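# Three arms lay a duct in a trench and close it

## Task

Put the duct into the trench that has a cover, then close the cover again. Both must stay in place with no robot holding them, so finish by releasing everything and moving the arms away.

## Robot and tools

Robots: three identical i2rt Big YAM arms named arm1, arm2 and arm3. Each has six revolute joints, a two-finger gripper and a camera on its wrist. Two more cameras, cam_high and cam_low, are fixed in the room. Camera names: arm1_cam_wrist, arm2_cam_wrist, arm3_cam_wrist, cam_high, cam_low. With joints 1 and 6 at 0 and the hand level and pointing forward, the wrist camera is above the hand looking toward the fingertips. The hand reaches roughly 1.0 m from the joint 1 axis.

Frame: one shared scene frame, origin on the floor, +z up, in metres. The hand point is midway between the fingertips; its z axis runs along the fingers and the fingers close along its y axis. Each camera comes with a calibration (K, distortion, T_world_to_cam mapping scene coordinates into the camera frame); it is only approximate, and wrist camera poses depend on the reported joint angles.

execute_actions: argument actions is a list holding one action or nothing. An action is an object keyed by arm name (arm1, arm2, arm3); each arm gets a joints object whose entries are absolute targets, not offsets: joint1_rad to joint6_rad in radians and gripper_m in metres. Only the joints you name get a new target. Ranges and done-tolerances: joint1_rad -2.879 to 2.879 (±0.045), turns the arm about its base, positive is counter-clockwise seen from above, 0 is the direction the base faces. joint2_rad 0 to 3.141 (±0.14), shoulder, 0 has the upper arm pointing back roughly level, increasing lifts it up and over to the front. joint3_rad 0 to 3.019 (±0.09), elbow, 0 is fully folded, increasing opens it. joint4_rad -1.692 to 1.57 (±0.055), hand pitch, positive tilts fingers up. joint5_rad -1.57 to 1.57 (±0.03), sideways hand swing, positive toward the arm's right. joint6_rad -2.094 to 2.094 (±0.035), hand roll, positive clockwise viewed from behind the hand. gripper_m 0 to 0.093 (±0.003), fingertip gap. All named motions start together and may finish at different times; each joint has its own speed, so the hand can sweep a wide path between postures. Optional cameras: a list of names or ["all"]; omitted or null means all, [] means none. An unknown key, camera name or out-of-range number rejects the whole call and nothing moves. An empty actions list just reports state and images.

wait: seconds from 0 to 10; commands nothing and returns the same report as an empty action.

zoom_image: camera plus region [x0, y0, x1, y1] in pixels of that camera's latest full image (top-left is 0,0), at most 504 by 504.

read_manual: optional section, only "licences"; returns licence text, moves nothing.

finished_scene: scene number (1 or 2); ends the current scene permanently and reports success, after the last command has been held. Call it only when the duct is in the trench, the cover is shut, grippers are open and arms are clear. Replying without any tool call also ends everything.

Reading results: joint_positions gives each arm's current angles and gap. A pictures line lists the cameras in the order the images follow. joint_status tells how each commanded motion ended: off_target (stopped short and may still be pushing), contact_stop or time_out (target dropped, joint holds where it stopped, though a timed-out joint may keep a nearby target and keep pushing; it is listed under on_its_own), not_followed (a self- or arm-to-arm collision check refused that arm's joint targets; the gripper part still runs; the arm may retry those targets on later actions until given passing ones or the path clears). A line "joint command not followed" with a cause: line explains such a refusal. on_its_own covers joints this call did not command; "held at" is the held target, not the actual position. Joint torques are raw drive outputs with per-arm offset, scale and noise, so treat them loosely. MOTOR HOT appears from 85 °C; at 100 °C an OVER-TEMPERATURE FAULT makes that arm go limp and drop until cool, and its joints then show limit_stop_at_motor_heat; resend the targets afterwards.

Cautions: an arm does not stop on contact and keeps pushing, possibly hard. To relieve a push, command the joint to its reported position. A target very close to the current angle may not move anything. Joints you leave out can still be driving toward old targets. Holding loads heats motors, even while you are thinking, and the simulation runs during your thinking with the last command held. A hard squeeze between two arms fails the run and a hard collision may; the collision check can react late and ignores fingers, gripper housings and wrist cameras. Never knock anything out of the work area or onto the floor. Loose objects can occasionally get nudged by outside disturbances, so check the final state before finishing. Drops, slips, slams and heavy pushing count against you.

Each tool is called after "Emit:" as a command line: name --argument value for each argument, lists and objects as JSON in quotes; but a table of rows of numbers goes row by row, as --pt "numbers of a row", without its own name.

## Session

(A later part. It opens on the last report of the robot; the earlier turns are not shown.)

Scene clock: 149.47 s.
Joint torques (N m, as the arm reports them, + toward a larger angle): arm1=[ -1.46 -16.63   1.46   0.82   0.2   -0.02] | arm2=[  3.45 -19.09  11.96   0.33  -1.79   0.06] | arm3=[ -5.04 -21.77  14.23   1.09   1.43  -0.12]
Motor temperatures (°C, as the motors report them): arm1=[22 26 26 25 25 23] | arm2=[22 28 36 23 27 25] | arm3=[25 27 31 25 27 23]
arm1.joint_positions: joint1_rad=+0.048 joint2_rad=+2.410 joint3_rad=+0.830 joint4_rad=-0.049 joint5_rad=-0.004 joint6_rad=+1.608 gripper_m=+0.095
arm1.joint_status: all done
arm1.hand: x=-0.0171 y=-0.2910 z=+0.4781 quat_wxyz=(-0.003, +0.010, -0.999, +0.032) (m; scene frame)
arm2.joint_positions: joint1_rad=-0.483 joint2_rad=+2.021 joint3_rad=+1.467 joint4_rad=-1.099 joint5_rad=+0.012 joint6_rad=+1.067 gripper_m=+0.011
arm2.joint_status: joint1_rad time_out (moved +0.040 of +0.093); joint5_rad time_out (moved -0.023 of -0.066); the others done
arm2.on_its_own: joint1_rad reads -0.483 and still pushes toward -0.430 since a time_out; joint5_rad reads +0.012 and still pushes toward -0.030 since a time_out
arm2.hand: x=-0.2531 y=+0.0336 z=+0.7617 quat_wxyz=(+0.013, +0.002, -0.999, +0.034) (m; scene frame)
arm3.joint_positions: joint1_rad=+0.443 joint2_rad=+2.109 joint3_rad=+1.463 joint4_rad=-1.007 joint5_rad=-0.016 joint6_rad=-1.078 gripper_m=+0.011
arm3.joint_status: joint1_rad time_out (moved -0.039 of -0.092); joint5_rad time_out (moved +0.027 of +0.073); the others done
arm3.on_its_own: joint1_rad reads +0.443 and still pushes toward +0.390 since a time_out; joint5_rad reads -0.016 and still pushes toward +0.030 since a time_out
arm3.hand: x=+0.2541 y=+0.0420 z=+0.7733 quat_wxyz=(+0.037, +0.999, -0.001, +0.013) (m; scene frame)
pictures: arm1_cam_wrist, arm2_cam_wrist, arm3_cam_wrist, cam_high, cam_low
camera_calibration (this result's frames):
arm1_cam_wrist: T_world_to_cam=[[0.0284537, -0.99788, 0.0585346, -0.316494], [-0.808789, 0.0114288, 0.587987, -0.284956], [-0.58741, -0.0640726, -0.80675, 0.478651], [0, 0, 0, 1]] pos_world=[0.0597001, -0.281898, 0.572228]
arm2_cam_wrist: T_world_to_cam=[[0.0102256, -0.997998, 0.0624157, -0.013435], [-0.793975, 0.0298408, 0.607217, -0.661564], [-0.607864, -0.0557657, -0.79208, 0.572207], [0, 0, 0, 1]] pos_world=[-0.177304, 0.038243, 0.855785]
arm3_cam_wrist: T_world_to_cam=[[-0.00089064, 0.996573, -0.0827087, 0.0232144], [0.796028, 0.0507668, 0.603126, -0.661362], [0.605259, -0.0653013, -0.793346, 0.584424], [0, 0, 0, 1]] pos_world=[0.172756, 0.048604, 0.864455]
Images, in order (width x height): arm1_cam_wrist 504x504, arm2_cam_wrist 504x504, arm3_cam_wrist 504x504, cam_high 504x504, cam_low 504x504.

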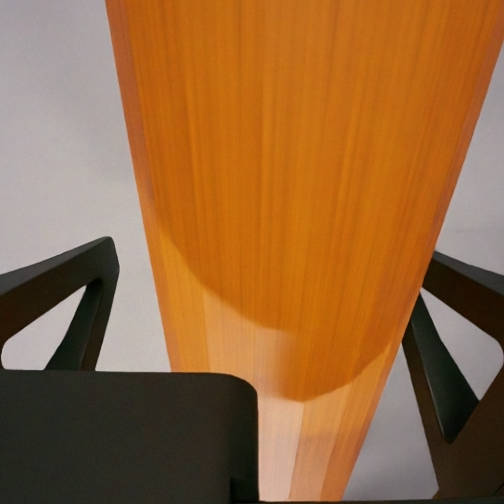

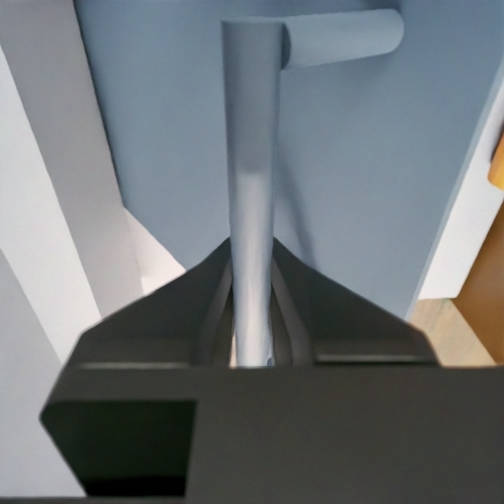

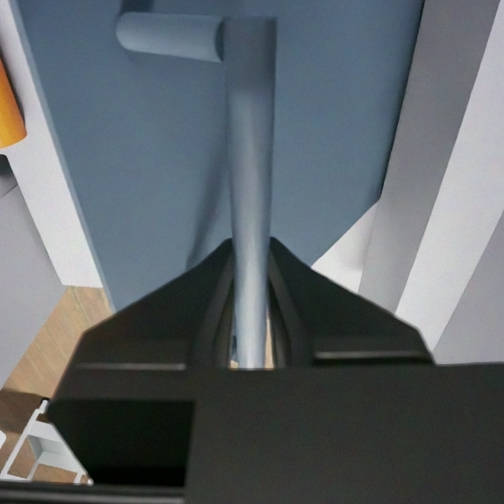

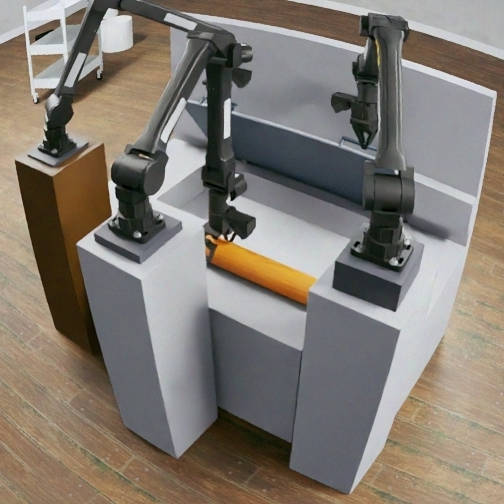

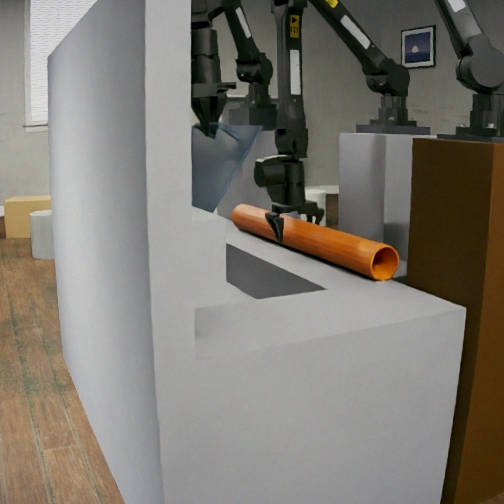

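Emit:
execute_actions --actions '[{"arm1":{"joints":{"gripper_m":0.03}}}]' --cameras '[]'

Emit:
execute_actions --actions '[{"arm1":{"joints":{"joint2_rad":2.17,"joint3_rad":0.83,"joint4_rad":-0.22}}}]' --cameras '["cam_low"]'

Emit:
execute_actions --actions '[{"arm1":{"joints":{"joint1_rad":-0.01,"joint2_rad":2.32,"joint3_rad":1.27,"joint4_rad":-0.515,"joint6_rad":1.56}}}]' --cameras '["arm1_cam_wrist","cam_high","cam_low"]'

Scene clock: 160.80 s.
Joint torques (N m, as the arm reports them, + toward a larger angle): arm1=[ -1.46 -16.55   1.87   0.97   0.17   0.  ] | arm2=[  4.62 -19.33  12.16   0.1   -1.74   0.12] | arm3=[ -5.12 -21.7   14.21   1.11   1.43  -0.12]
Motor temperatures (°C, as the motors report them): arm1=[22 27 26 25 25 23] | arm2=[22 29 37 23 28 25] | arm3=[25 28 31 25 27 23]
arm1.joint_positions: joint1_rad=+0.048 joint2_rad=+2.410 joint3_rad=+0.825 joint4_rad=-0.052 joint5_rad=-0.003 joint6_rad=+1.608 gripper_m=+0.075
arm1.joint_status: gripper_m off_target (ended at +0.075, target +0.030)
arm1.hand: x=-0.0167 y=-0.2953 z=+0.4783 quat_wxyz=(-0.003, +0.010, -0.999, +0.037) (m; scene frame)
arm2.joint_positions: joint1_rad=-0.483 joint2_rad=+2.021 joint3_rad=+1.467 joint4_rad=-1.099 joint5_rad=+0.012 joint6_rad=+1.067 gripper_m=+0.011
arm2.joint_status: not commanded
arm2.on_its_own: joint1_rad reads -0.483 and still pushes toward -0.430 since a time_out; joint5_rad reads +0.012 and still pushes toward -0.030 since a time_out
arm2.hand: x=-0.2531 y=+0.0336 z=+0.7617 quat_wxyz=(+0.013, +0.002, -0.999, +0.034) (m; scene frame)
arm3.joint_positions: joint1_rad=+0.443 joint2_rad=+2.109 joint3_rad=+1.463 joint4_rad=-1.007 joint5_rad=-0.016 joint6_rad=-1.078 gripper_m=+0.011
arm3.joint_status: not commanded
arm3.on_its_own: joint1_rad reads +0.443 and still pushes toward +0.390 since a time_out; joint5_rad reads -0.016 and still pushes toward +0.030 since a time_out
arm3.hand: x=+0.2541 y=+0.0420 z=+0.7733 quat_wxyz=(+0.037, +0.999, -0.001, +0.013) (m; scene frame)
pictures: none
No camera images: the call's "cameras" was empty. Leave "cameras" out to get every camera's image.

Scene clock: 162.03 s.
Joint torques (N m, as the arm reports them, + toward a larger angle): arm1=[ -1.28 -17.03   1.44  -0.31   0.05  -0.02] | arm2=[  4.45 -19.8   12.06   0.43  -1.73   0.03] | arm3=[ -5.09 -21.68  14.23   1.12   1.43  -0.12]
Motor temperatures (°C, as the motors report them): arm1=[22 27 26 25 25 23] | arm2=[22 29 37 23 28 25] | arm3=[25 28 31 25 27 23]
arm1.joint_positions: joint1_rad=+0.048 joint2_rad=+2.181 joint3_rad=+0.830 joint4_rad=-0.211 joint5_rad=+0.000 joint6_rad=+1.608 gripper_m=+0.075
arm1.joint_status: all done
arm1.hand: x=-0.0197 y=-0.2424 z=+0.5553 quat_wxyz=(-0.003, +0.010, -1.000, -0.001) (m; scene frame)
arm2.joint_positions: joint1_rad=-0.483 joint2_rad=+2.021 joint3_rad=+1.467 joint4_rad=-1.099 joint5_rad=+0.012 joint6_rad=+1.067 gripper_m=+0.011
arm2.joint_status: not commanded
arm2.on_its_own: joint1_rad reads -0.483 and still pushes toward -0.430 since a time_out; joint5_rad reads +0.012 and still pushes toward -0.030 since a time_out
arm2.hand: x=-0.2531 y=+0.0336 z=+0.7617 quat_wxyz=(+0.013, +0.002, -0.999, +0.034) (m; scene frame)
arm3.joint_positions: joint1_rad=+0.443 joint2_rad=+2.109 joint3_rad=+1.463 joint4_rad=-1.007 joint5_rad=-0.016 joint6_rad=-1.078 gripper_m=+0.011
arm3.joint_status: not commanded
arm3.on_its_own: joint1_rad reads +0.443 and still pushes toward +0.390 since a time_out; joint5_rad reads -0.016 and still pushes toward +0.030 since a time_out
arm3.hand: x=+0.2541 y=+0.0420 z=+0.7733 quat_wxyz=(+0.037, +0.999, -0.001, +0.013) (m; scene frame)
pictures: cam_low
Images, in order (width x height): cam_low 504x504.

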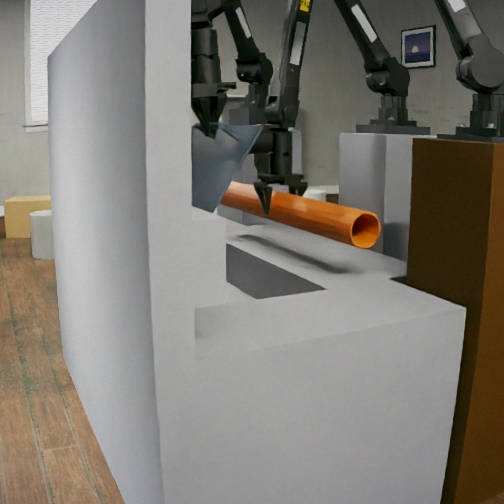

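Scene clock: 163.37 s.
Joint torques (N m, as the arm reports them, + toward a larger angle): arm1=[ -1.16 -23.43   4.1   -0.36  -0.02  -0.11] | arm2=[  5.13 -20.3   12.34   0.08  -1.77   0.08] | arm3=[ -5.07 -21.71  14.22   1.12   1.44  -0.12]
Motor temperatures (°C, as the motors report them): arm1=[22 27 26 25 25 23] | arm2=[22 29 37 23 28 25] | arm3=[25 28 31 25 27 23]
arm1.joint_positions: joint1_rad=-0.015 joint2_rad=+2.346 joint3_rad=+1.263 joint4_rad=-0.504 joint5_rad=+0.002 joint6_rad=+1.569 gripper_m=+0.075
arm1.joint_status: all done
arm1.hand: x=+0.0049 y=-0.1114 z=+0.5417 quat_wxyz=(-0.004, -0.001, -1.000, +0.012) (m; scene frame)
arm2.joint_positions: joint1_rad=-0.483 joint2_rad=+2.021 joint3_rad=+1.467 joint4_rad=-1.099 joint5_rad=+0.012 joint6_rad=+1.067 gripper_m=+0.011
arm2.joint_status: not commanded
arm2.on_its_own: joint1_rad reads -0.483 and still pushes toward -0.430 since a time_out; joint5_rad reads +0.012 and still pushes toward -0.030 since a time_out
arm2.hand: x=-0.2531 y=+0.0336 z=+0.7617 quat_wxyz=(+0.013, +0.002, -0.999, +0.034) (m; scene frame)
arm3.joint_positions: joint1_rad=+0.443 joint2_rad=+2.109 joint3_rad=+1.463 joint4_rad=-1.007 joint5_rad=-0.016 joint6_rad=-1.078 gripper_m=+0.011
arm3.joint_status: not commanded
arm3.on_its_own: joint1_rad reads +0.443 and still pushes toward +0.390 since a time_out; joint5_rad reads -0.016 and still pushes toward +0.030 since a time_out
arm3.hand: x=+0.2541 y=+0.0420 z=+0.7733 quat_wxyz=(+0.037, +0.999, -0.001, +0.013) (m; scene frame)
pictures: arm1_cam_wrist, cam_high, cam_low
camera_calibration (this result's frames):
arm1_cam_wrist: T_world_to_cam=[[0.00634648, -0.99982, 0.0178974, -0.119757], [-0.810566, 0.00533784, 0.585623, -0.305997], [-0.585613, -0.0182237, -0.810386, 0.561486], [0, 0, 0, 1]] pos_world=[0.0815429, -0.10787, 0.636362]
Images, in order (width x height): arm1_cam_wrist 504x504, cam_high 504x504, cam_low 504x504.

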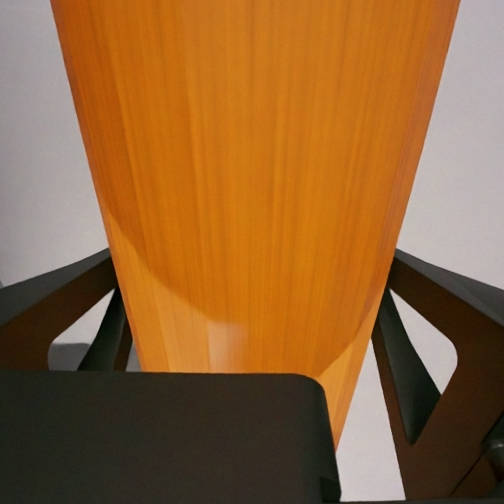

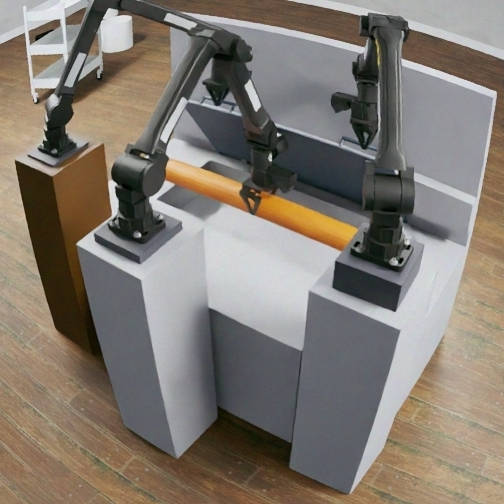

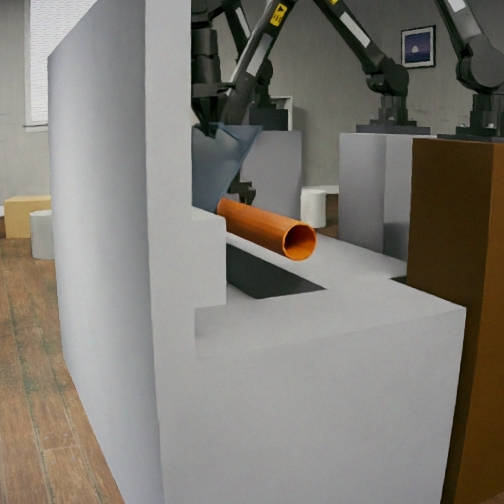

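Emit:
execute_actions --actions '[{"arm1":{"joints":{"joint1_rad":-0.025,"joint2_rad":2.55,"joint3_rad":1.4,"joint4_rad":-0.387,"joint6_rad":1.545}}}]' --cameras '["cam_high","cam_low"]'

Emit:
zoom_image --camera "cam_high" --region '[140,120,440,300]'

Scene clock: 173.93 s.
Joint torques (N m, as the arm reports them, + toward a larger angle): arm1=[ -1.94 -25.7    3.73  -0.06  -0.01  -0.11] | arm2=[  4.57 -19.47  12.12   0.24  -1.79   0.04] | arm3=[ -5.11 -21.66  14.2    1.1    1.44  -0.12]
Motor temperatures (°C, as the motors report them): arm1=[22 28 26 25 25 23] | arm2=[22 29 38 23 29 25] | arm3=[25 28 32 25 27 23]
arm1.joint_positions: joint1_rad=-0.016 joint2_rad=+2.597 joint3_rad=+1.385 joint4_rad=-0.384 joint5_rad=+0.002 joint6_rad=+1.553 gripper_m=+0.075
arm1.joint_status: all done
arm1.hand: x=+0.0066 y=-0.1136 z=+0.4366 quat_wxyz=(-0.004, +0.005, -1.000, +0.016) (m; scene frame)
arm2.joint_positions: joint1_rad=-0.483 joint2_rad=+2.021 joint3_rad=+1.467 joint4_rad=-1.099 joint5_rad=+0.012 joint6_rad=+1.067 gripper_m=+0.011
arm2.joint_status: not commanded
arm2.on_its_own: joint1_rad reads -0.483 and still pushes toward -0.430 since a time_out; joint5_rad reads +0.012 and still pushes toward -0.030 since a time_out
arm2.hand: x=-0.2531 y=+0.0336 z=+0.7617 quat_wxyz=(+0.013, +0.002, -0.999, +0.034) (m; scene frame)
arm3.joint_positions: joint1_rad=+0.443 joint2_rad=+2.109 joint3_rad=+1.463 joint4_rad=-1.007 joint5_rad=-0.016 joint6_rad=-1.078 gripper_m=+0.011
arm3.joint_status: not commanded
arm3.on_its_own: joint1_rad reads +0.443 and still pushes toward +0.390 since a time_out; joint5_rad reads -0.016 and still pushes toward +0.030 since a time_out
arm3.hand: x=+0.2541 y=+0.0420 z=+0.7733 quat_wxyz=(+0.037, +0.999, -0.001, +0.013) (m; scene frame)
pictures: cam_high, cam_low
Images, in order (width x height): cam_high 504x504, cam_low 504x504.

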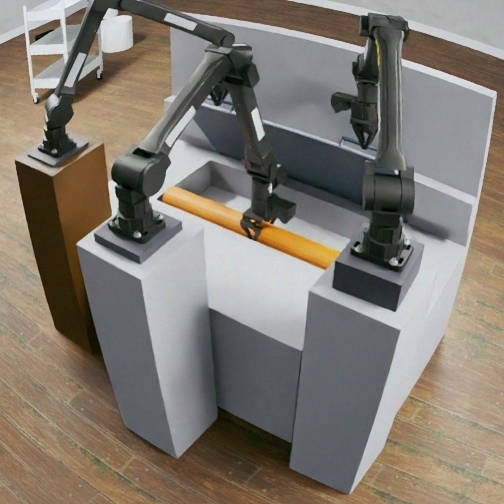

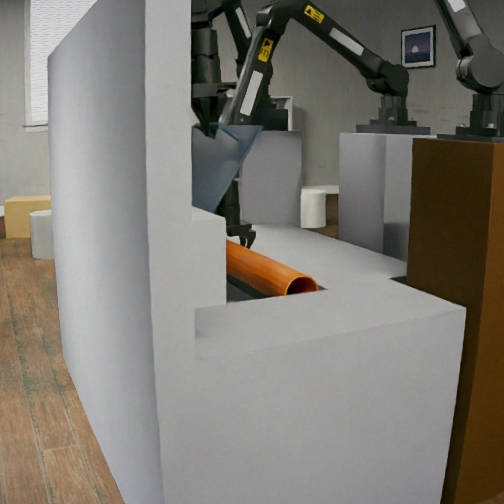

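Region (140, 120, 440, 300) of cam_high's 504x504 image, scaled by 1.680, with more detail than that image has; it fills the top 302 rows of this view, and the rest is white.

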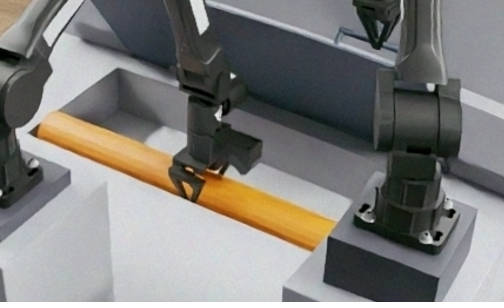

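Emit:
execute_actions --actions '[{"arm1":{"joints":{"joint2_rad":2.74,"joint3_rad":1.6,"joint4_rad":-0.383}}}]' --cameras '["cam_high"]'

Emit:
execute_actions --actions '[{"arm1":{"joints":{"joint2_rad":2.79,"joint3_rad":1.62}}}]' --cameras '["cam_high"]'

Scene clock: 189.77 s.
Joint torques (N m, as the arm reports them, + toward a larger angle): arm1=[ -2.05 -26.42   4.23  -0.04   0.    -0.11] | arm2=[  4.09 -19.95  12.08   0.04  -1.79   0.12] | arm3=[ -5.08 -21.73  14.24   1.1    1.44  -0.12]
Motor temperatures (°C, as the motors report them): arm1=[22 29 26 25 25 23] | arm2=[22 30 39 23 29 25] | arm3=[25 28 32 25 28 23]
arm1.joint_positions: joint1_rad=-0.016 joint2_rad=+2.775 joint3_rad=+1.580 joint4_rad=-0.381 joint5_rad=+0.001 joint6_rad=+1.551 gripper_m=+0.075
arm1.joint_status: all done
arm1.hand: x=+0.0072 y=-0.0842 z=+0.3728 quat_wxyz=(-0.004, +0.006, -1.000, +0.006) (m; scene frame)
arm2.joint_positions: joint1_rad=-0.483 joint2_rad=+2.021 joint3_rad=+1.467 joint4_rad=-1.099 joint5_rad=+0.012 joint6_rad=+1.067 gripper_m=+0.011
arm2.joint_status: not commanded
arm2.on_its_own: joint1_rad reads -0.483 and still pushes toward -0.430 since a time_out; joint5_rad reads +0.012 and still pushes toward -0.030 since a time_out
arm2.hand: x=-0.2531 y=+0.0336 z=+0.7617 quat_wxyz=(+0.013, +0.002, -0.999, +0.034) (m; scene frame)
arm3.joint_positions: joint1_rad=+0.443 joint2_rad=+2.109 joint3_rad=+1.463 joint4_rad=-1.007 joint5_rad=-0.016 joint6_rad=-1.078 gripper_m=+0.011
arm3.joint_status: not commanded
arm3.on_its_own: joint1_rad reads +0.443 and still pushes toward +0.390 since a time_out; joint5_rad reads -0.016 and still pushes toward +0.030 since a time_out
arm3.hand: x=+0.2541 y=+0.0420 z=+0.7733 quat_wxyz=(+0.037, +0.999, -0.001, +0.013) (m; scene frame)
pictures: cam_high
Images, in order (width x height): cam_high 504x504.

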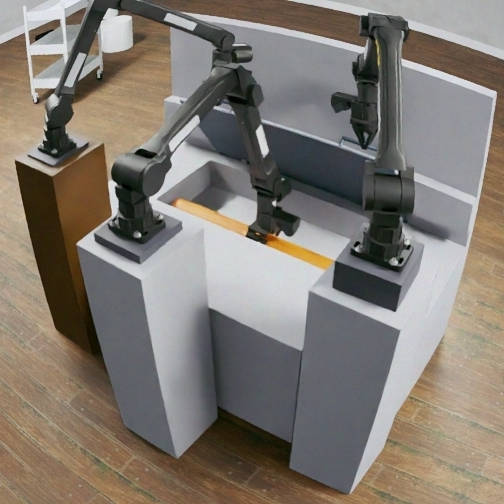

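Scene clock: 190.30 s.
Joint torques (N m, as the arm reports them, + toward a larger angle): arm1=[ -1.94 -22.58   5.38  -0.01   0.    -0.08] | arm2=[  4.5  -19.79  12.1    0.27  -1.74   0.09] | arm3=[ -5.1  -21.82  14.22   1.12   1.44  -0.12]
Motor temperatures (°C, as the motors report them): arm1=[22 29 26 25 25 23] | arm2=[22 30 39 23 29 25] | arm3=[25 29 32 25 28 23]
arm1.joint_positions: joint1_rad=-0.016 joint2_rad=+2.779 joint3_rad=+1.586 joint4_rad=-0.382 joint5_rad=+0.001 joint6_rad=+1.551 gripper_m=+0.075
arm1.joint_status: all done
arm1.hand: x=+0.0072 y=-0.0832 z=+0.3716 quat_wxyz=(-0.004, +0.006, -1.000, +0.006) (m; scene frame)
arm2.joint_positions: joint1_rad=-0.483 joint2_rad=+2.021 joint3_rad=+1.467 joint4_rad=-1.099 joint5_rad=+0.012 joint6_rad=+1.067 gripper_m=+0.011
arm2.joint_status: not commanded
arm2.on_its_own: joint1_rad reads -0.483 and still pushes toward -0.430 since a time_out; joint5_rad reads +0.012 and still pushes toward -0.030 since a time_out
arm2.hand: x=-0.2531 y=+0.0336 z=+0.7617 quat_wxyz=(+0.013, +0.002, -0.999, +0.034) (m; scene frame)
arm3.joint_positions: joint1_rad=+0.443 joint2_rad=+2.109 joint3_rad=+1.463 joint4_rad=-1.007 joint5_rad=-0.016 joint6_rad=-1.078 gripper_m=+0.011
arm3.joint_status: not commanded
arm3.on_its_own: joint1_rad reads +0.443 and still pushes toward +0.390 since a time_out; joint5_rad reads -0.016 and still pushes toward +0.030 since a time_out
arm3.hand: x=+0.2541 y=+0.0420 z=+0.7733 quat_wxyz=(+0.037, +0.999, -0.001, +0.013) (m; scene frame)
pictures: cam_high
Images, in order (width x height): cam_high 504x504.

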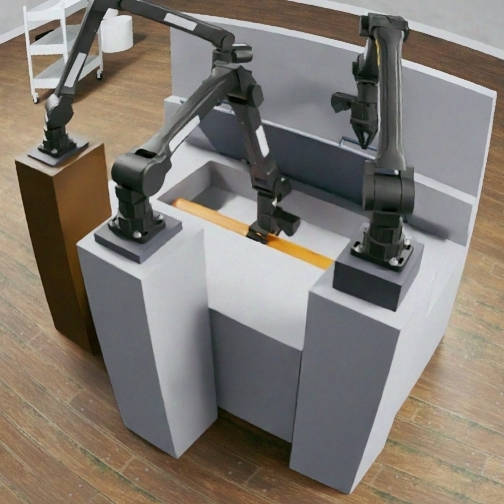

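Apparently seated. Release and withdraw.

Emit:
execute_actions --actions '[{"arm1":{"joints":{"gripper_m":0.093,"joint3_rad":1.59,"joint2_rad":2.76}}}]' --cameras '[]'

Emit:
execute_actions --actions '[{"arm1":{"joints":{"joint2_rad":2.57,"joint3_rad":1.44,"joint4_rad":-0.42}}}]' --cameras '[]'

Emit:
execute_actions --actions '[{"arm1":{"joints":{"joint2_rad":2.3,"joint3_rad":1.2,"joint4_rad":-0.45}}}]' --cameras '[]'

Emit:
execute_actions --actions '[{"arm1":{"joints":{"joint2_rad":1.8,"joint3_rad":0.55}},"arm2":{"joints":{"joint1_rad":-0.53,"joint2_rad":1.92,"joint3_rad":1.28,"joint4_rad":-0.9,"joint5_rad":0,"joint6_rad":1.02}},"arm3":{"joints":{"joint1_rad":0.49,"joint2_rad":2.04,"joint3_rad":1.28,"joint4_rad":-0.78,"joint5_rad":0,"joint6_rad":-1.03}}}]' --cameras '["cam_high"]'

Emit:
execute_actions --actions '[{"arm2":{"joints":{"joint1_rad":-0.639,"joint2_rad":1.97,"joint3_rad":0.98,"joint4_rad":-0.56,"joint6_rad":0.91}},"arm3":{"joints":{"joint1_rad":0.595,"joint2_rad":2.13,"joint3_rad":1.02,"joint4_rad":-0.439,"joint6_rad":-0.925}}}]' --cameras '["cam_low"]'

Emit:
execute_actions --actions '[{"arm2":{"joints":{"joint1_rad":-0.715,"joint2_rad":2.18,"joint3_rad":0.914,"joint4_rad":-0.29,"joint6_rad":0.83}},"arm3":{"joints":{"joint1_rad":0.665,"joint2_rad":2.34,"joint3_rad":0.985,"joint4_rad":-0.2,"joint6_rad":-0.855}}}]' --cameras '[]'

Emit:
execute_actions --actions '[{"arm2":{"joints":{"joint1_rad":-0.74,"joint2_rad":2.35,"joint3_rad":0.94,"joint4_rad":-0.15,"joint6_rad":0.808}},"arm3":{"joints":{"joint1_rad":0.687,"joint2_rad":2.51,"joint3_rad":1.035,"joint4_rad":-0.088,"joint6_rad":-0.834}}}]' --cameras '["cam_low","cam_high"]'

Scene clock: 213.43 s.
Joint torques (N m, as the arm reports them, + toward a larger angle): arm1=[ -1.9  -24.21   3.17   0.03   0.    -0.09] | arm2=[  5.18 -20.07  12.18   0.21  -1.77   0.08] | arm3=[ -5.09 -21.72  14.23   1.13   1.44  -0.12]
Motor temperatures (°C, as the motors report them): arm1=[22 29 27 25 25 23] | arm2=[22 31 40 23 30 25] | arm3=[25 29 32 25 28 23]
arm1.joint_positions: joint1_rad=-0.016 joint2_rad=+2.771 joint3_rad=+1.586 joint4_rad=-0.382 joint5_rad=+0.001 joint6_rad=+1.551 gripper_m=+0.093
arm1.joint_status: all done
arm1.hand: x=+0.0072 y=-0.0788 z=+0.3759 quat_wxyz=(-0.004, +0.006, -1.000, +0.002) (m; scene frame)
arm2.joint_positions: joint1_rad=-0.483 joint2_rad=+2.021 joint3_rad=+1.467 joint4_rad=-1.099 joint5_rad=+0.012 joint6_rad=+1.067 gripper_m=+0.011
arm2.joint_status: not commanded
arm2.on_its_own: joint1_rad reads -0.483 and still pushes toward -0.430 since a time_out; joint5_rad reads +0.012 and still pushes toward -0.030 since a time_out
arm2.hand: x=-0.2531 y=+0.0336 z=+0.7617 quat_wxyz=(+0.013, +0.002, -0.999, +0.034) (m; scene frame)
arm3.joint_positions: joint1_rad=+0.443 joint2_rad=+2.109 joint3_rad=+1.463 joint4_rad=-1.007 joint5_rad=-0.016 joint6_rad=-1.078 gripper_m=+0.011
arm3.joint_status: not commanded
arm3.on_its_own: joint1_rad reads +0.443 and still pushes toward +0.390 since a time_out; joint5_rad reads -0.016 and still pushes toward +0.030 since a time_out
arm3.hand: x=+0.2541 y=+0.0420 z=+0.7733 quat_wxyz=(+0.037, +0.999, -0.001, +0.013) (m; scene frame)
pictures: none
No camera images: the call's "cameras" was empty. Leave "cameras" out to get every camera's image.

Scene clock: 214.50 s.
Joint torques (N m, as the arm reports them, + toward a larger angle): arm1=[ -1.99 -21.     3.47  -0.13   0.    -0.11] | arm2=[  5.16 -19.88  12.29   0.1   -1.81   0.1 ] | arm3=[ -5.11 -21.7   14.22   1.11   1.44  -0.11]
Motor temperatures (°C, as the motors report them): arm1=[22 29 27 25 25 23] | arm2=[22 31 40 23 30 25] | arm3=[25 29 32 25 28 23]
arm1.joint_positions: joint1_rad=-0.016 joint2_rad=+2.544 joint3_rad=+1.442 joint4_rad=-0.414 joint5_rad=+0.001 joint6_rad=+1.551 gripper_m=+0.093
arm1.joint_status: all done
arm1.hand: x=+0.0066 y=-0.0630 z=+0.4724 quat_wxyz=(-0.004, +0.007, -1.000, -0.024) (m; scene frame)
arm2.joint_positions: joint1_rad=-0.483 joint2_rad=+2.021 joint3_rad=+1.467 joint4_rad=-1.099 joint5_rad=+0.012 joint6_rad=+1.067 gripper_m=+0.011
arm2.joint_status: not commanded
arm2.on_its_own: joint1_rad reads -0.483 and still pushes toward -0.430 since a time_out; joint5_rad reads +0.012 and still pushes toward -0.030 since a time_out
arm2.hand: x=-0.2531 y=+0.0336 z=+0.7617 quat_wxyz=(+0.013, +0.002, -0.999, +0.034) (m; scene frame)
arm3.joint_positions: joint1_rad=+0.443 joint2_rad=+2.109 joint3_rad=+1.463 joint4_rad=-1.007 joint5_rad=-0.016 joint6_rad=-1.078 gripper_m=+0.011
arm3.joint_status: not commanded
arm3.on_its_own: joint1_rad reads +0.443 and still pushes toward +0.390 since a time_out; joint5_rad reads -0.016 and still pushes toward +0.030 since a time_out
arm3.hand: x=+0.2541 y=+0.0420 z=+0.7733 quat_wxyz=(+0.037, +0.999, -0.001, +0.013) (m; scene frame)
pictures: none
No camera images: the call's "cameras" was empty. Leave "cameras" out to get every camera's image.

Scene clock: 215.53 s.
Joint torques (N m, as the arm reports them, + toward a larger angle): arm1=[ -1.93 -19.09   3.61  -0.03   0.01  -0.09] | arm2=[  4.22 -19.51  12.32   0.14  -1.68   0.09] | arm3=[ -4.94 -21.76  14.14   1.05   1.38  -0.12]
Motor temperatures (°C, as the motors report them): arm1=[22 29 27 25 25 23] | arm2=[22 31 40 23 30 25] | arm3=[25 29 32 25 28 23]
arm1.joint_positions: joint1_rad=-0.016 joint2_rad=+2.280 joint3_rad=+1.202 joint4_rad=-0.446 joint5_rad=+0.001 joint6_rad=+1.550 gripper_m=+0.093
arm1.joint_status: all done
arm1.hand: x=+0.0057 y=-0.1095 z=+0.5630 quat_wxyz=(-0.004, +0.007, -1.000, -0.020) (m; scene frame)
arm2.joint_positions: joint1_rad=-0.483 joint2_rad=+2.021 joint3_rad=+1.467 joint4_rad=-1.098 joint5_rad=+0.010 joint6_rad=+1.068 gripper_m=+0.011
arm2.joint_status: not commanded
arm2.on_its_own: joint1_rad reads -0.483 and still pushes toward -0.430 since a time_out; joint5_rad reads +0.010 and still pushes toward -0.030 since a time_out
arm2.hand: x=-0.2531 y=+0.0342 z=+0.7618 quat_wxyz=(+0.013, +0.002, -0.999, +0.033) (m; scene frame)
arm3.joint_positions: joint1_rad=+0.443 joint2_rad=+2.109 joint3_rad=+1.464 joint4_rad=-1.007 joint5_rad=-0.014 joint6_rad=-1.078 gripper_m=+0.011
arm3.joint_status: not commanded
arm3.on_its_own: joint1_rad reads +0.443 and still pushes toward +0.390 since a time_out; joint5_rad reads -0.014 and still pushes toward +0.030 since a time_out
arm3.hand: x=+0.2541 y=+0.0426 z=+0.7736 quat_wxyz=(+0.036, +0.999, -0.001, +0.014) (m; scene frame)
pictures: none
No camera images: the call's "cameras" was empty. Leave "cameras" out to get every camera's image.

Scene clock: 217.03 s.
Joint torques (N m, as the arm reports them, + toward a larger angle): arm1=[ -1.84 -10.22   2.47  -0.26   0.    -0.08] | arm2=[  1.33 -17.79   7.41   2.06  -0.4    0.1 ] | arm3=[ -2.51 -18.8   10.04   1.46   0.11  -0.09]
Motor temperatures (°C, as the motors report them): arm1=[22 29 27 25 25 23] | arm2=[22 31 40 23 29 25] | arm3=[25 29 32 25 28 23]
arm1.joint_positions: joint1_rad=-0.016 joint2_rad=+1.790 joint3_rad=+0.545 joint4_rad=-0.446 joint5_rad=+0.001 joint6_rad=+1.550 gripper_m=+0.093
arm1.joint_status: all done
arm1.hand: x=+0.0033 y=-0.3578 z=+0.6527 quat_wxyz=(-0.003, +0.007, -0.998, +0.064) (m; scene frame)
arm2.joint_positions: joint1_rad=-0.546 joint2_rad=+1.973 joint3_rad=+1.252 joint4_rad=-0.934 joint5_rad=+0.009 joint6_rad=+1.010 gripper_m=+0.011
arm2.joint_status: all done
arm2.hand: x=-0.2517 y=-0.0291 z=+0.7201 quat_wxyz=(+0.017, -0.001, -0.999, +0.034) (m; scene frame)
arm3.joint_positions: joint1_rad=+0.509 joint2_rad=+2.069 joint3_rad=+1.245 joint4_rad=-0.815 joint5_rad=-0.007 joint6_rad=-1.024 gripper_m=+0.011
arm3.joint_status: all done
arm3.hand: x=+0.2521 y=-0.0213 z=+0.7321 quat_wxyz=(+0.028, +0.999, +0.005, +0.015) (m; scene frame)
pictures: cam_high
Images, in order (width x height): cam_high 504x504.

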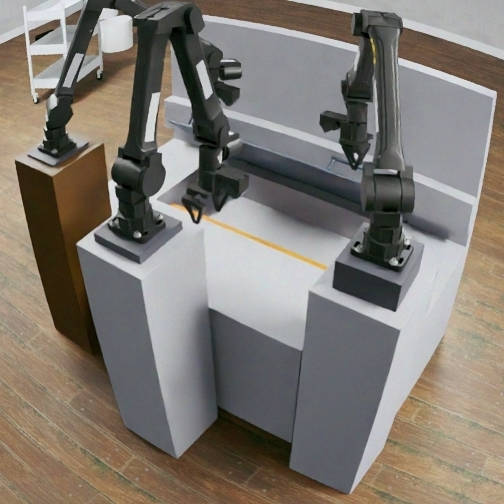

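Scene clock: 218.07 s.
Joint torques (N m, as the arm reports them, + toward a larger angle): arm1=[ -1.98 -10.17   2.55  -0.25   0.    -0.08] | arm2=[  0.71 -16.66   3.96   0.17  -0.37   0.03] | arm3=[ -2.38 -17.39   5.02   0.6    0.13  -0.04]
Motor temperatures (°C, as the motors report them): arm1=[22 29 27 25 25 23] | arm2=[22 31 39 23 29 25] | arm3=[25 29 32 25 28 23]
arm1.joint_positions: joint1_rad=-0.016 joint2_rad=+1.790 joint3_rad=+0.545 joint4_rad=-0.446 joint5_rad=+0.001 joint6_rad=+1.550 gripper_m=+0.093
arm1.joint_status: not commanded
arm1.hand: x=+0.0033 y=-0.3578 z=+0.6527 quat_wxyz=(-0.003, +0.007, -0.998, +0.064) (m; scene frame)
arm2.joint_positions: joint1_rad=-0.649 joint2_rad=+2.030 joint3_rad=+0.977 joint4_rad=-0.557 joint5_rad=+0.008 joint6_rad=+0.904 gripper_m=+0.011
arm2.joint_status: all done
arm2.hand: x=-0.2525 y=-0.1122 z=+0.6264 quat_wxyz=(+0.008, +0.000, -1.000, +0.014) (m; scene frame)
arm3.joint_positions: joint1_rad=+0.612 joint2_rad=+2.162 joint3_rad=+1.011 joint4_rad=-0.452 joint5_rad=-0.008 joint6_rad=-0.923 gripper_m=+0.011
arm3.joint_status: all done
arm3.hand: x=+0.2512 y=-0.1043 z=+0.6391 quat_wxyz=(+0.012, +1.000, +0.006, +0.007) (m; scene frame)
pictures: cam_low
Images, in order (width x height): cam_low 504x504.

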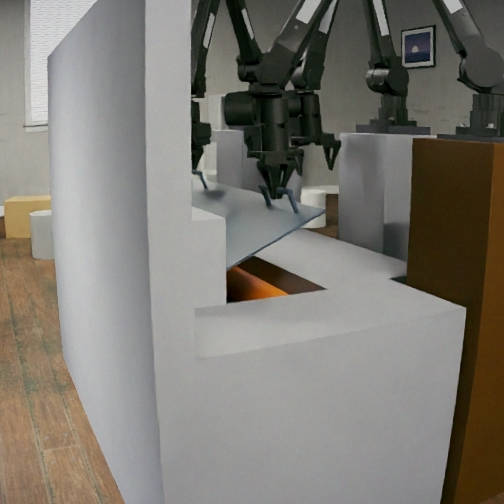

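Scene clock: 219.07 s.
Joint torques (N m, as the arm reports them, + toward a larger angle): arm1=[ -1.93 -10.29   2.6   -0.24   0.    -0.08] | arm2=[  0.23 -16.57   1.55   0.09   0.12  -0.06] | arm3=[ -2.29 -17.73   2.23   0.03   0.    -0.01]
Motor temperatures (°C, as the motors report them): arm1=[22 29 27 25 25 23] | arm2=[22 31 38 23 29 25] | arm3=[25 29 32 25 28 23]
arm1.joint_positions: joint1_rad=-0.016 joint2_rad=+1.790 joint3_rad=+0.545 joint4_rad=-0.446 joint5_rad=+0.001 joint6_rad=+1.550 gripper_m=+0.093
arm1.joint_status: not commanded
arm1.hand: x=+0.0033 y=-0.3578 z=+0.6527 quat_wxyz=(-0.003, +0.007, -0.998, +0.064) (m; scene frame)
arm2.joint_positions: joint1_rad=-0.715 joint2_rad=+2.229 joint3_rad=+0.918 joint4_rad=-0.287 joint5_rad=-0.003 joint6_rad=+0.835 gripper_m=+0.011
arm2.joint_status: all done
arm2.hand: x=-0.2527 y=-0.1516 z=+0.5373 quat_wxyz=(+0.008, +0.002, -1.000, +0.004) (m; scene frame)
arm3.joint_positions: joint1_rad=+0.675 joint2_rad=+2.372 joint3_rad=+0.984 joint4_rad=-0.197 joint5_rad=-0.003 joint6_rad=-0.857 gripper_m=+0.011
arm3.joint_status: all done
arm3.hand: x=+0.2511 y=-0.1437 z=+0.5500 quat_wxyz=(+0.004, +1.000, +0.005, +0.004) (m; scene frame)
pictures: none
No camera images: the call's "cameras" was empty. Leave "cameras" out to get every camera's image.

Scene clock: 219.90 s.
Joint torques (N m, as the arm reports them, + toward a larger angle): arm1=[ -1.96 -10.39   2.58  -0.3    0.01  -0.09] | arm2=[ -0.45 -14.2    1.21   0.23   0.16  -0.03] | arm3=[ -1.43 -15.29   1.98   0.53  -0.07   0.01]
Motor temperatures (°C, as the motors report them): arm1=[22 29 27 25 25 23] | arm2=[22 30 38 23 29 25] | arm3=[25 29 31 25 28 23]
arm1.joint_positions: joint1_rad=-0.016 joint2_rad=+1.790 joint3_rad=+0.545 joint4_rad=-0.446 joint5_rad=+0.001 joint6_rad=+1.550 gripper_m=+0.093
arm1.joint_status: not commanded
arm1.hand: x=+0.0033 y=-0.3578 z=+0.6527 quat_wxyz=(-0.003, +0.007, -0.998, +0.064) (m; scene frame)
arm2.joint_positions: joint1_rad=-0.736 joint2_rad=+2.371 joint3_rad=+0.937 joint4_rad=-0.150 joint5_rad=-0.006 joint6_rad=+0.814 gripper_m=+0.011
arm2.joint_status: all done
arm2.hand: x=-0.2527 y=-0.1627 z=+0.4850 quat_wxyz=(+0.005, +0.002, -1.000, -0.002) (m; scene frame)
arm3.joint_positions: joint1_rad=+0.693 joint2_rad=+2.511 joint3_rad=+1.027 joint4_rad=-0.096 joint5_rad=-0.001 joint6_rad=-0.838 gripper_m=+0.011
arm3.joint_status: all done
arm3.hand: x=+0.2515 y=-0.1541 z=+0.4988 quat_wxyz=(+0.001, +1.000, +0.004, +0.003) (m; scene frame)
pictures: cam_high, cam_low
Images, in order (width x height): cam_high 504x504, cam_low 504x504.

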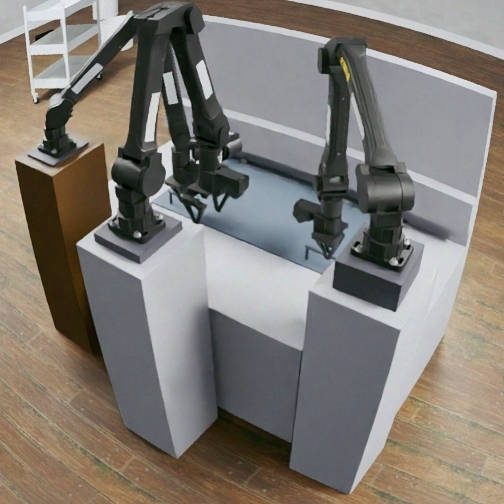

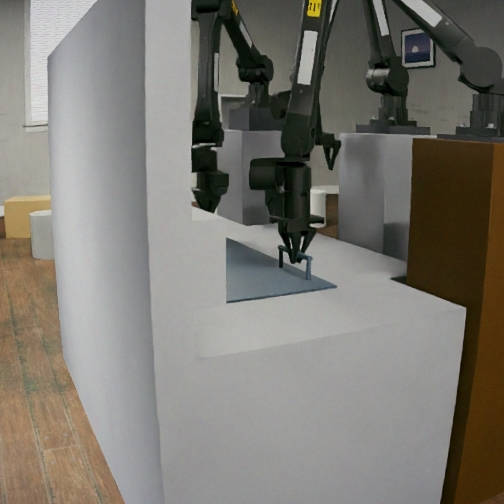

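Emit:
execute_actions --actions '[{"arm2":{"joints":{"gripper_m":0.09}},"arm3":{"joints":{"gripper_m":0.09}}}]' --cameras '[]'

Emit:
execute_actions --actions '[{"arm1":{"joints":{"joint2_rad":1.2,"joint4_rad":-0.9}},"arm2":{"joints":{"joint2_rad":1.6,"joint3_rad":0.8,"joint4_rad":-0.75}},"arm3":{"joints":{"joint2_rad":1.7,"joint3_rad":0.8,"joint4_rad":-0.65}}}]' --cameras '["cam_low","cam_high"]'

Scene clock: 231.07 s.
Joint torques (N m, as the arm reports them, + toward a larger angle): arm1=[ -1.84 -10.57   2.57  -0.25  -0.01  -0.08] | arm2=[  0.02 -14.6    1.5    0.54   0.12  -0.05] | arm3=[ -1.49 -15.34   1.89   0.53  -0.08   0.01]
Motor temperatures (°C, as the motors report them): arm1=[22 28 27 24 25 23] | arm2=[22 30 33 23 28 25] | arm3=[25 28 29 25 27 23]
arm1.joint_positions: joint1_rad=-0.016 joint2_rad=+1.790 joint3_rad=+0.545 joint4_rad=-0.446 joint5_rad=+0.001 joint6_rad=+1.550 gripper_m=+0.093
arm1.joint_status: not commanded
arm1.hand: x=+0.0033 y=-0.3578 z=+0.6527 quat_wxyz=(-0.003, +0.007, -0.998, +0.064) (m; scene frame)
arm2.joint_positions: joint1_rad=-0.736 joint2_rad=+2.371 joint3_rad=+0.937 joint4_rad=-0.150 joint5_rad=-0.003 joint6_rad=+0.814 gripper_m=+0.090
arm2.joint_status: all done
arm2.hand: x=-0.2521 y=-0.1628 z=+0.4852 quat_wxyz=(+0.003, +0.002, -1.000, -0.001) (m; scene frame)
arm3.joint_positions: joint1_rad=+0.693 joint2_rad=+2.511 joint3_rad=+1.028 joint4_rad=-0.096 joint5_rad=-0.001 joint6_rad=-0.837 gripper_m=+0.090
arm3.joint_status: all done
arm3.hand: x=+0.2510 y=-0.1536 z=+0.4988 quat_wxyz=(+0.001, +1.000, +0.004, +0.003) (m; scene frame)
pictures: none
No camera images: the call's "cameras" was empty. Leave "cameras" out to get every camera's image.

Scene clock: 232.50 s.
Joint torques (N m, as the arm reports them, + toward a larger angle): arm1=[-1.93 -6.43  6.97 -0.22  0.   -0.08] | arm2=[ 0.13 -9.61  5.64  0.27  0.07 -0.02] | arm3=[ -1.42 -12.54   6.65  -0.33  -0.07   0.01]
Motor temperatures (°C, as the motors report them): arm1=[22 28 27 24 25 23] | arm2=[22 30 33 23 28 25] | arm3=[25 28 29 25 27 23]
arm1.joint_positions: joint1_rad=-0.016 joint2_rad=+1.196 joint3_rad=+0.545 joint4_rad=-0.889 joint5_rad=+0.001 joint6_rad=+1.550 gripper_m=+0.093
arm1.joint_status: all done
arm1.hand: x=+0.0022 y=-0.3623 z=+0.8036 quat_wxyz=(-0.004, +0.007, -1.000, -0.011) (m; scene frame)
arm2.joint_positions: joint1_rad=-0.736 joint2_rad=+1.605 joint3_rad=+0.793 joint4_rad=-0.741 joint5_rad=-0.003 joint6_rad=+0.814 gripper_m=+0.090
arm2.joint_status: all done
arm2.hand: x=-0.2669 y=-0.1799 z=+0.7475 quat_wxyz=(-0.007, +0.002, -1.000, -0.012) (m; scene frame)
arm3.joint_positions: joint1_rad=+0.693 joint2_rad=+1.707 joint3_rad=+0.794 joint4_rad=-0.638 joint5_rad=-0.001 joint6_rad=-0.837 gripper_m=+0.090
arm3.joint_status: all done
arm3.hand: x=+0.2642 y=-0.1699 z=+0.7746 quat_wxyz=(-0.010, +1.000, +0.004, -0.007) (m; scene frame)
pictures: cam_high, cam_low
Images, in order (width x height): cam_high 504x504, cam_low 504x504.

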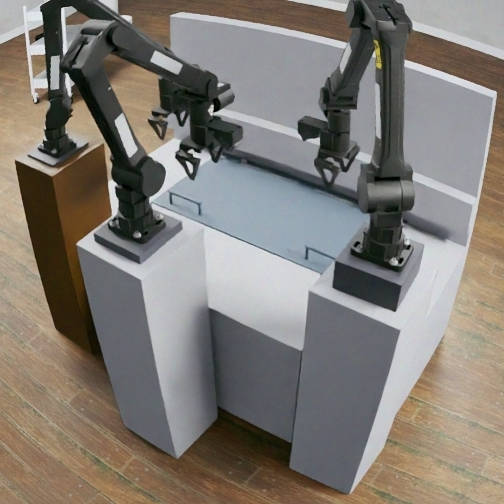

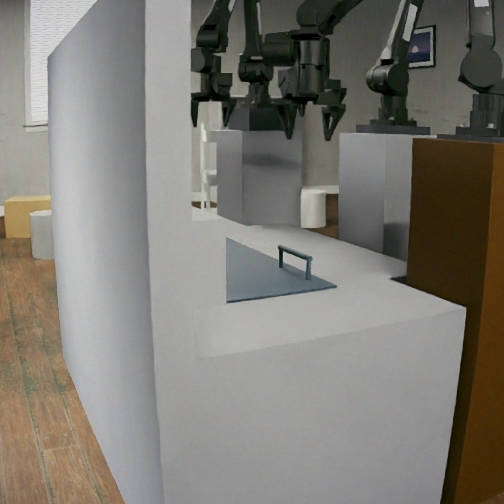

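Emit:
finished_scene --scene 1

The scene is finished: the task was done.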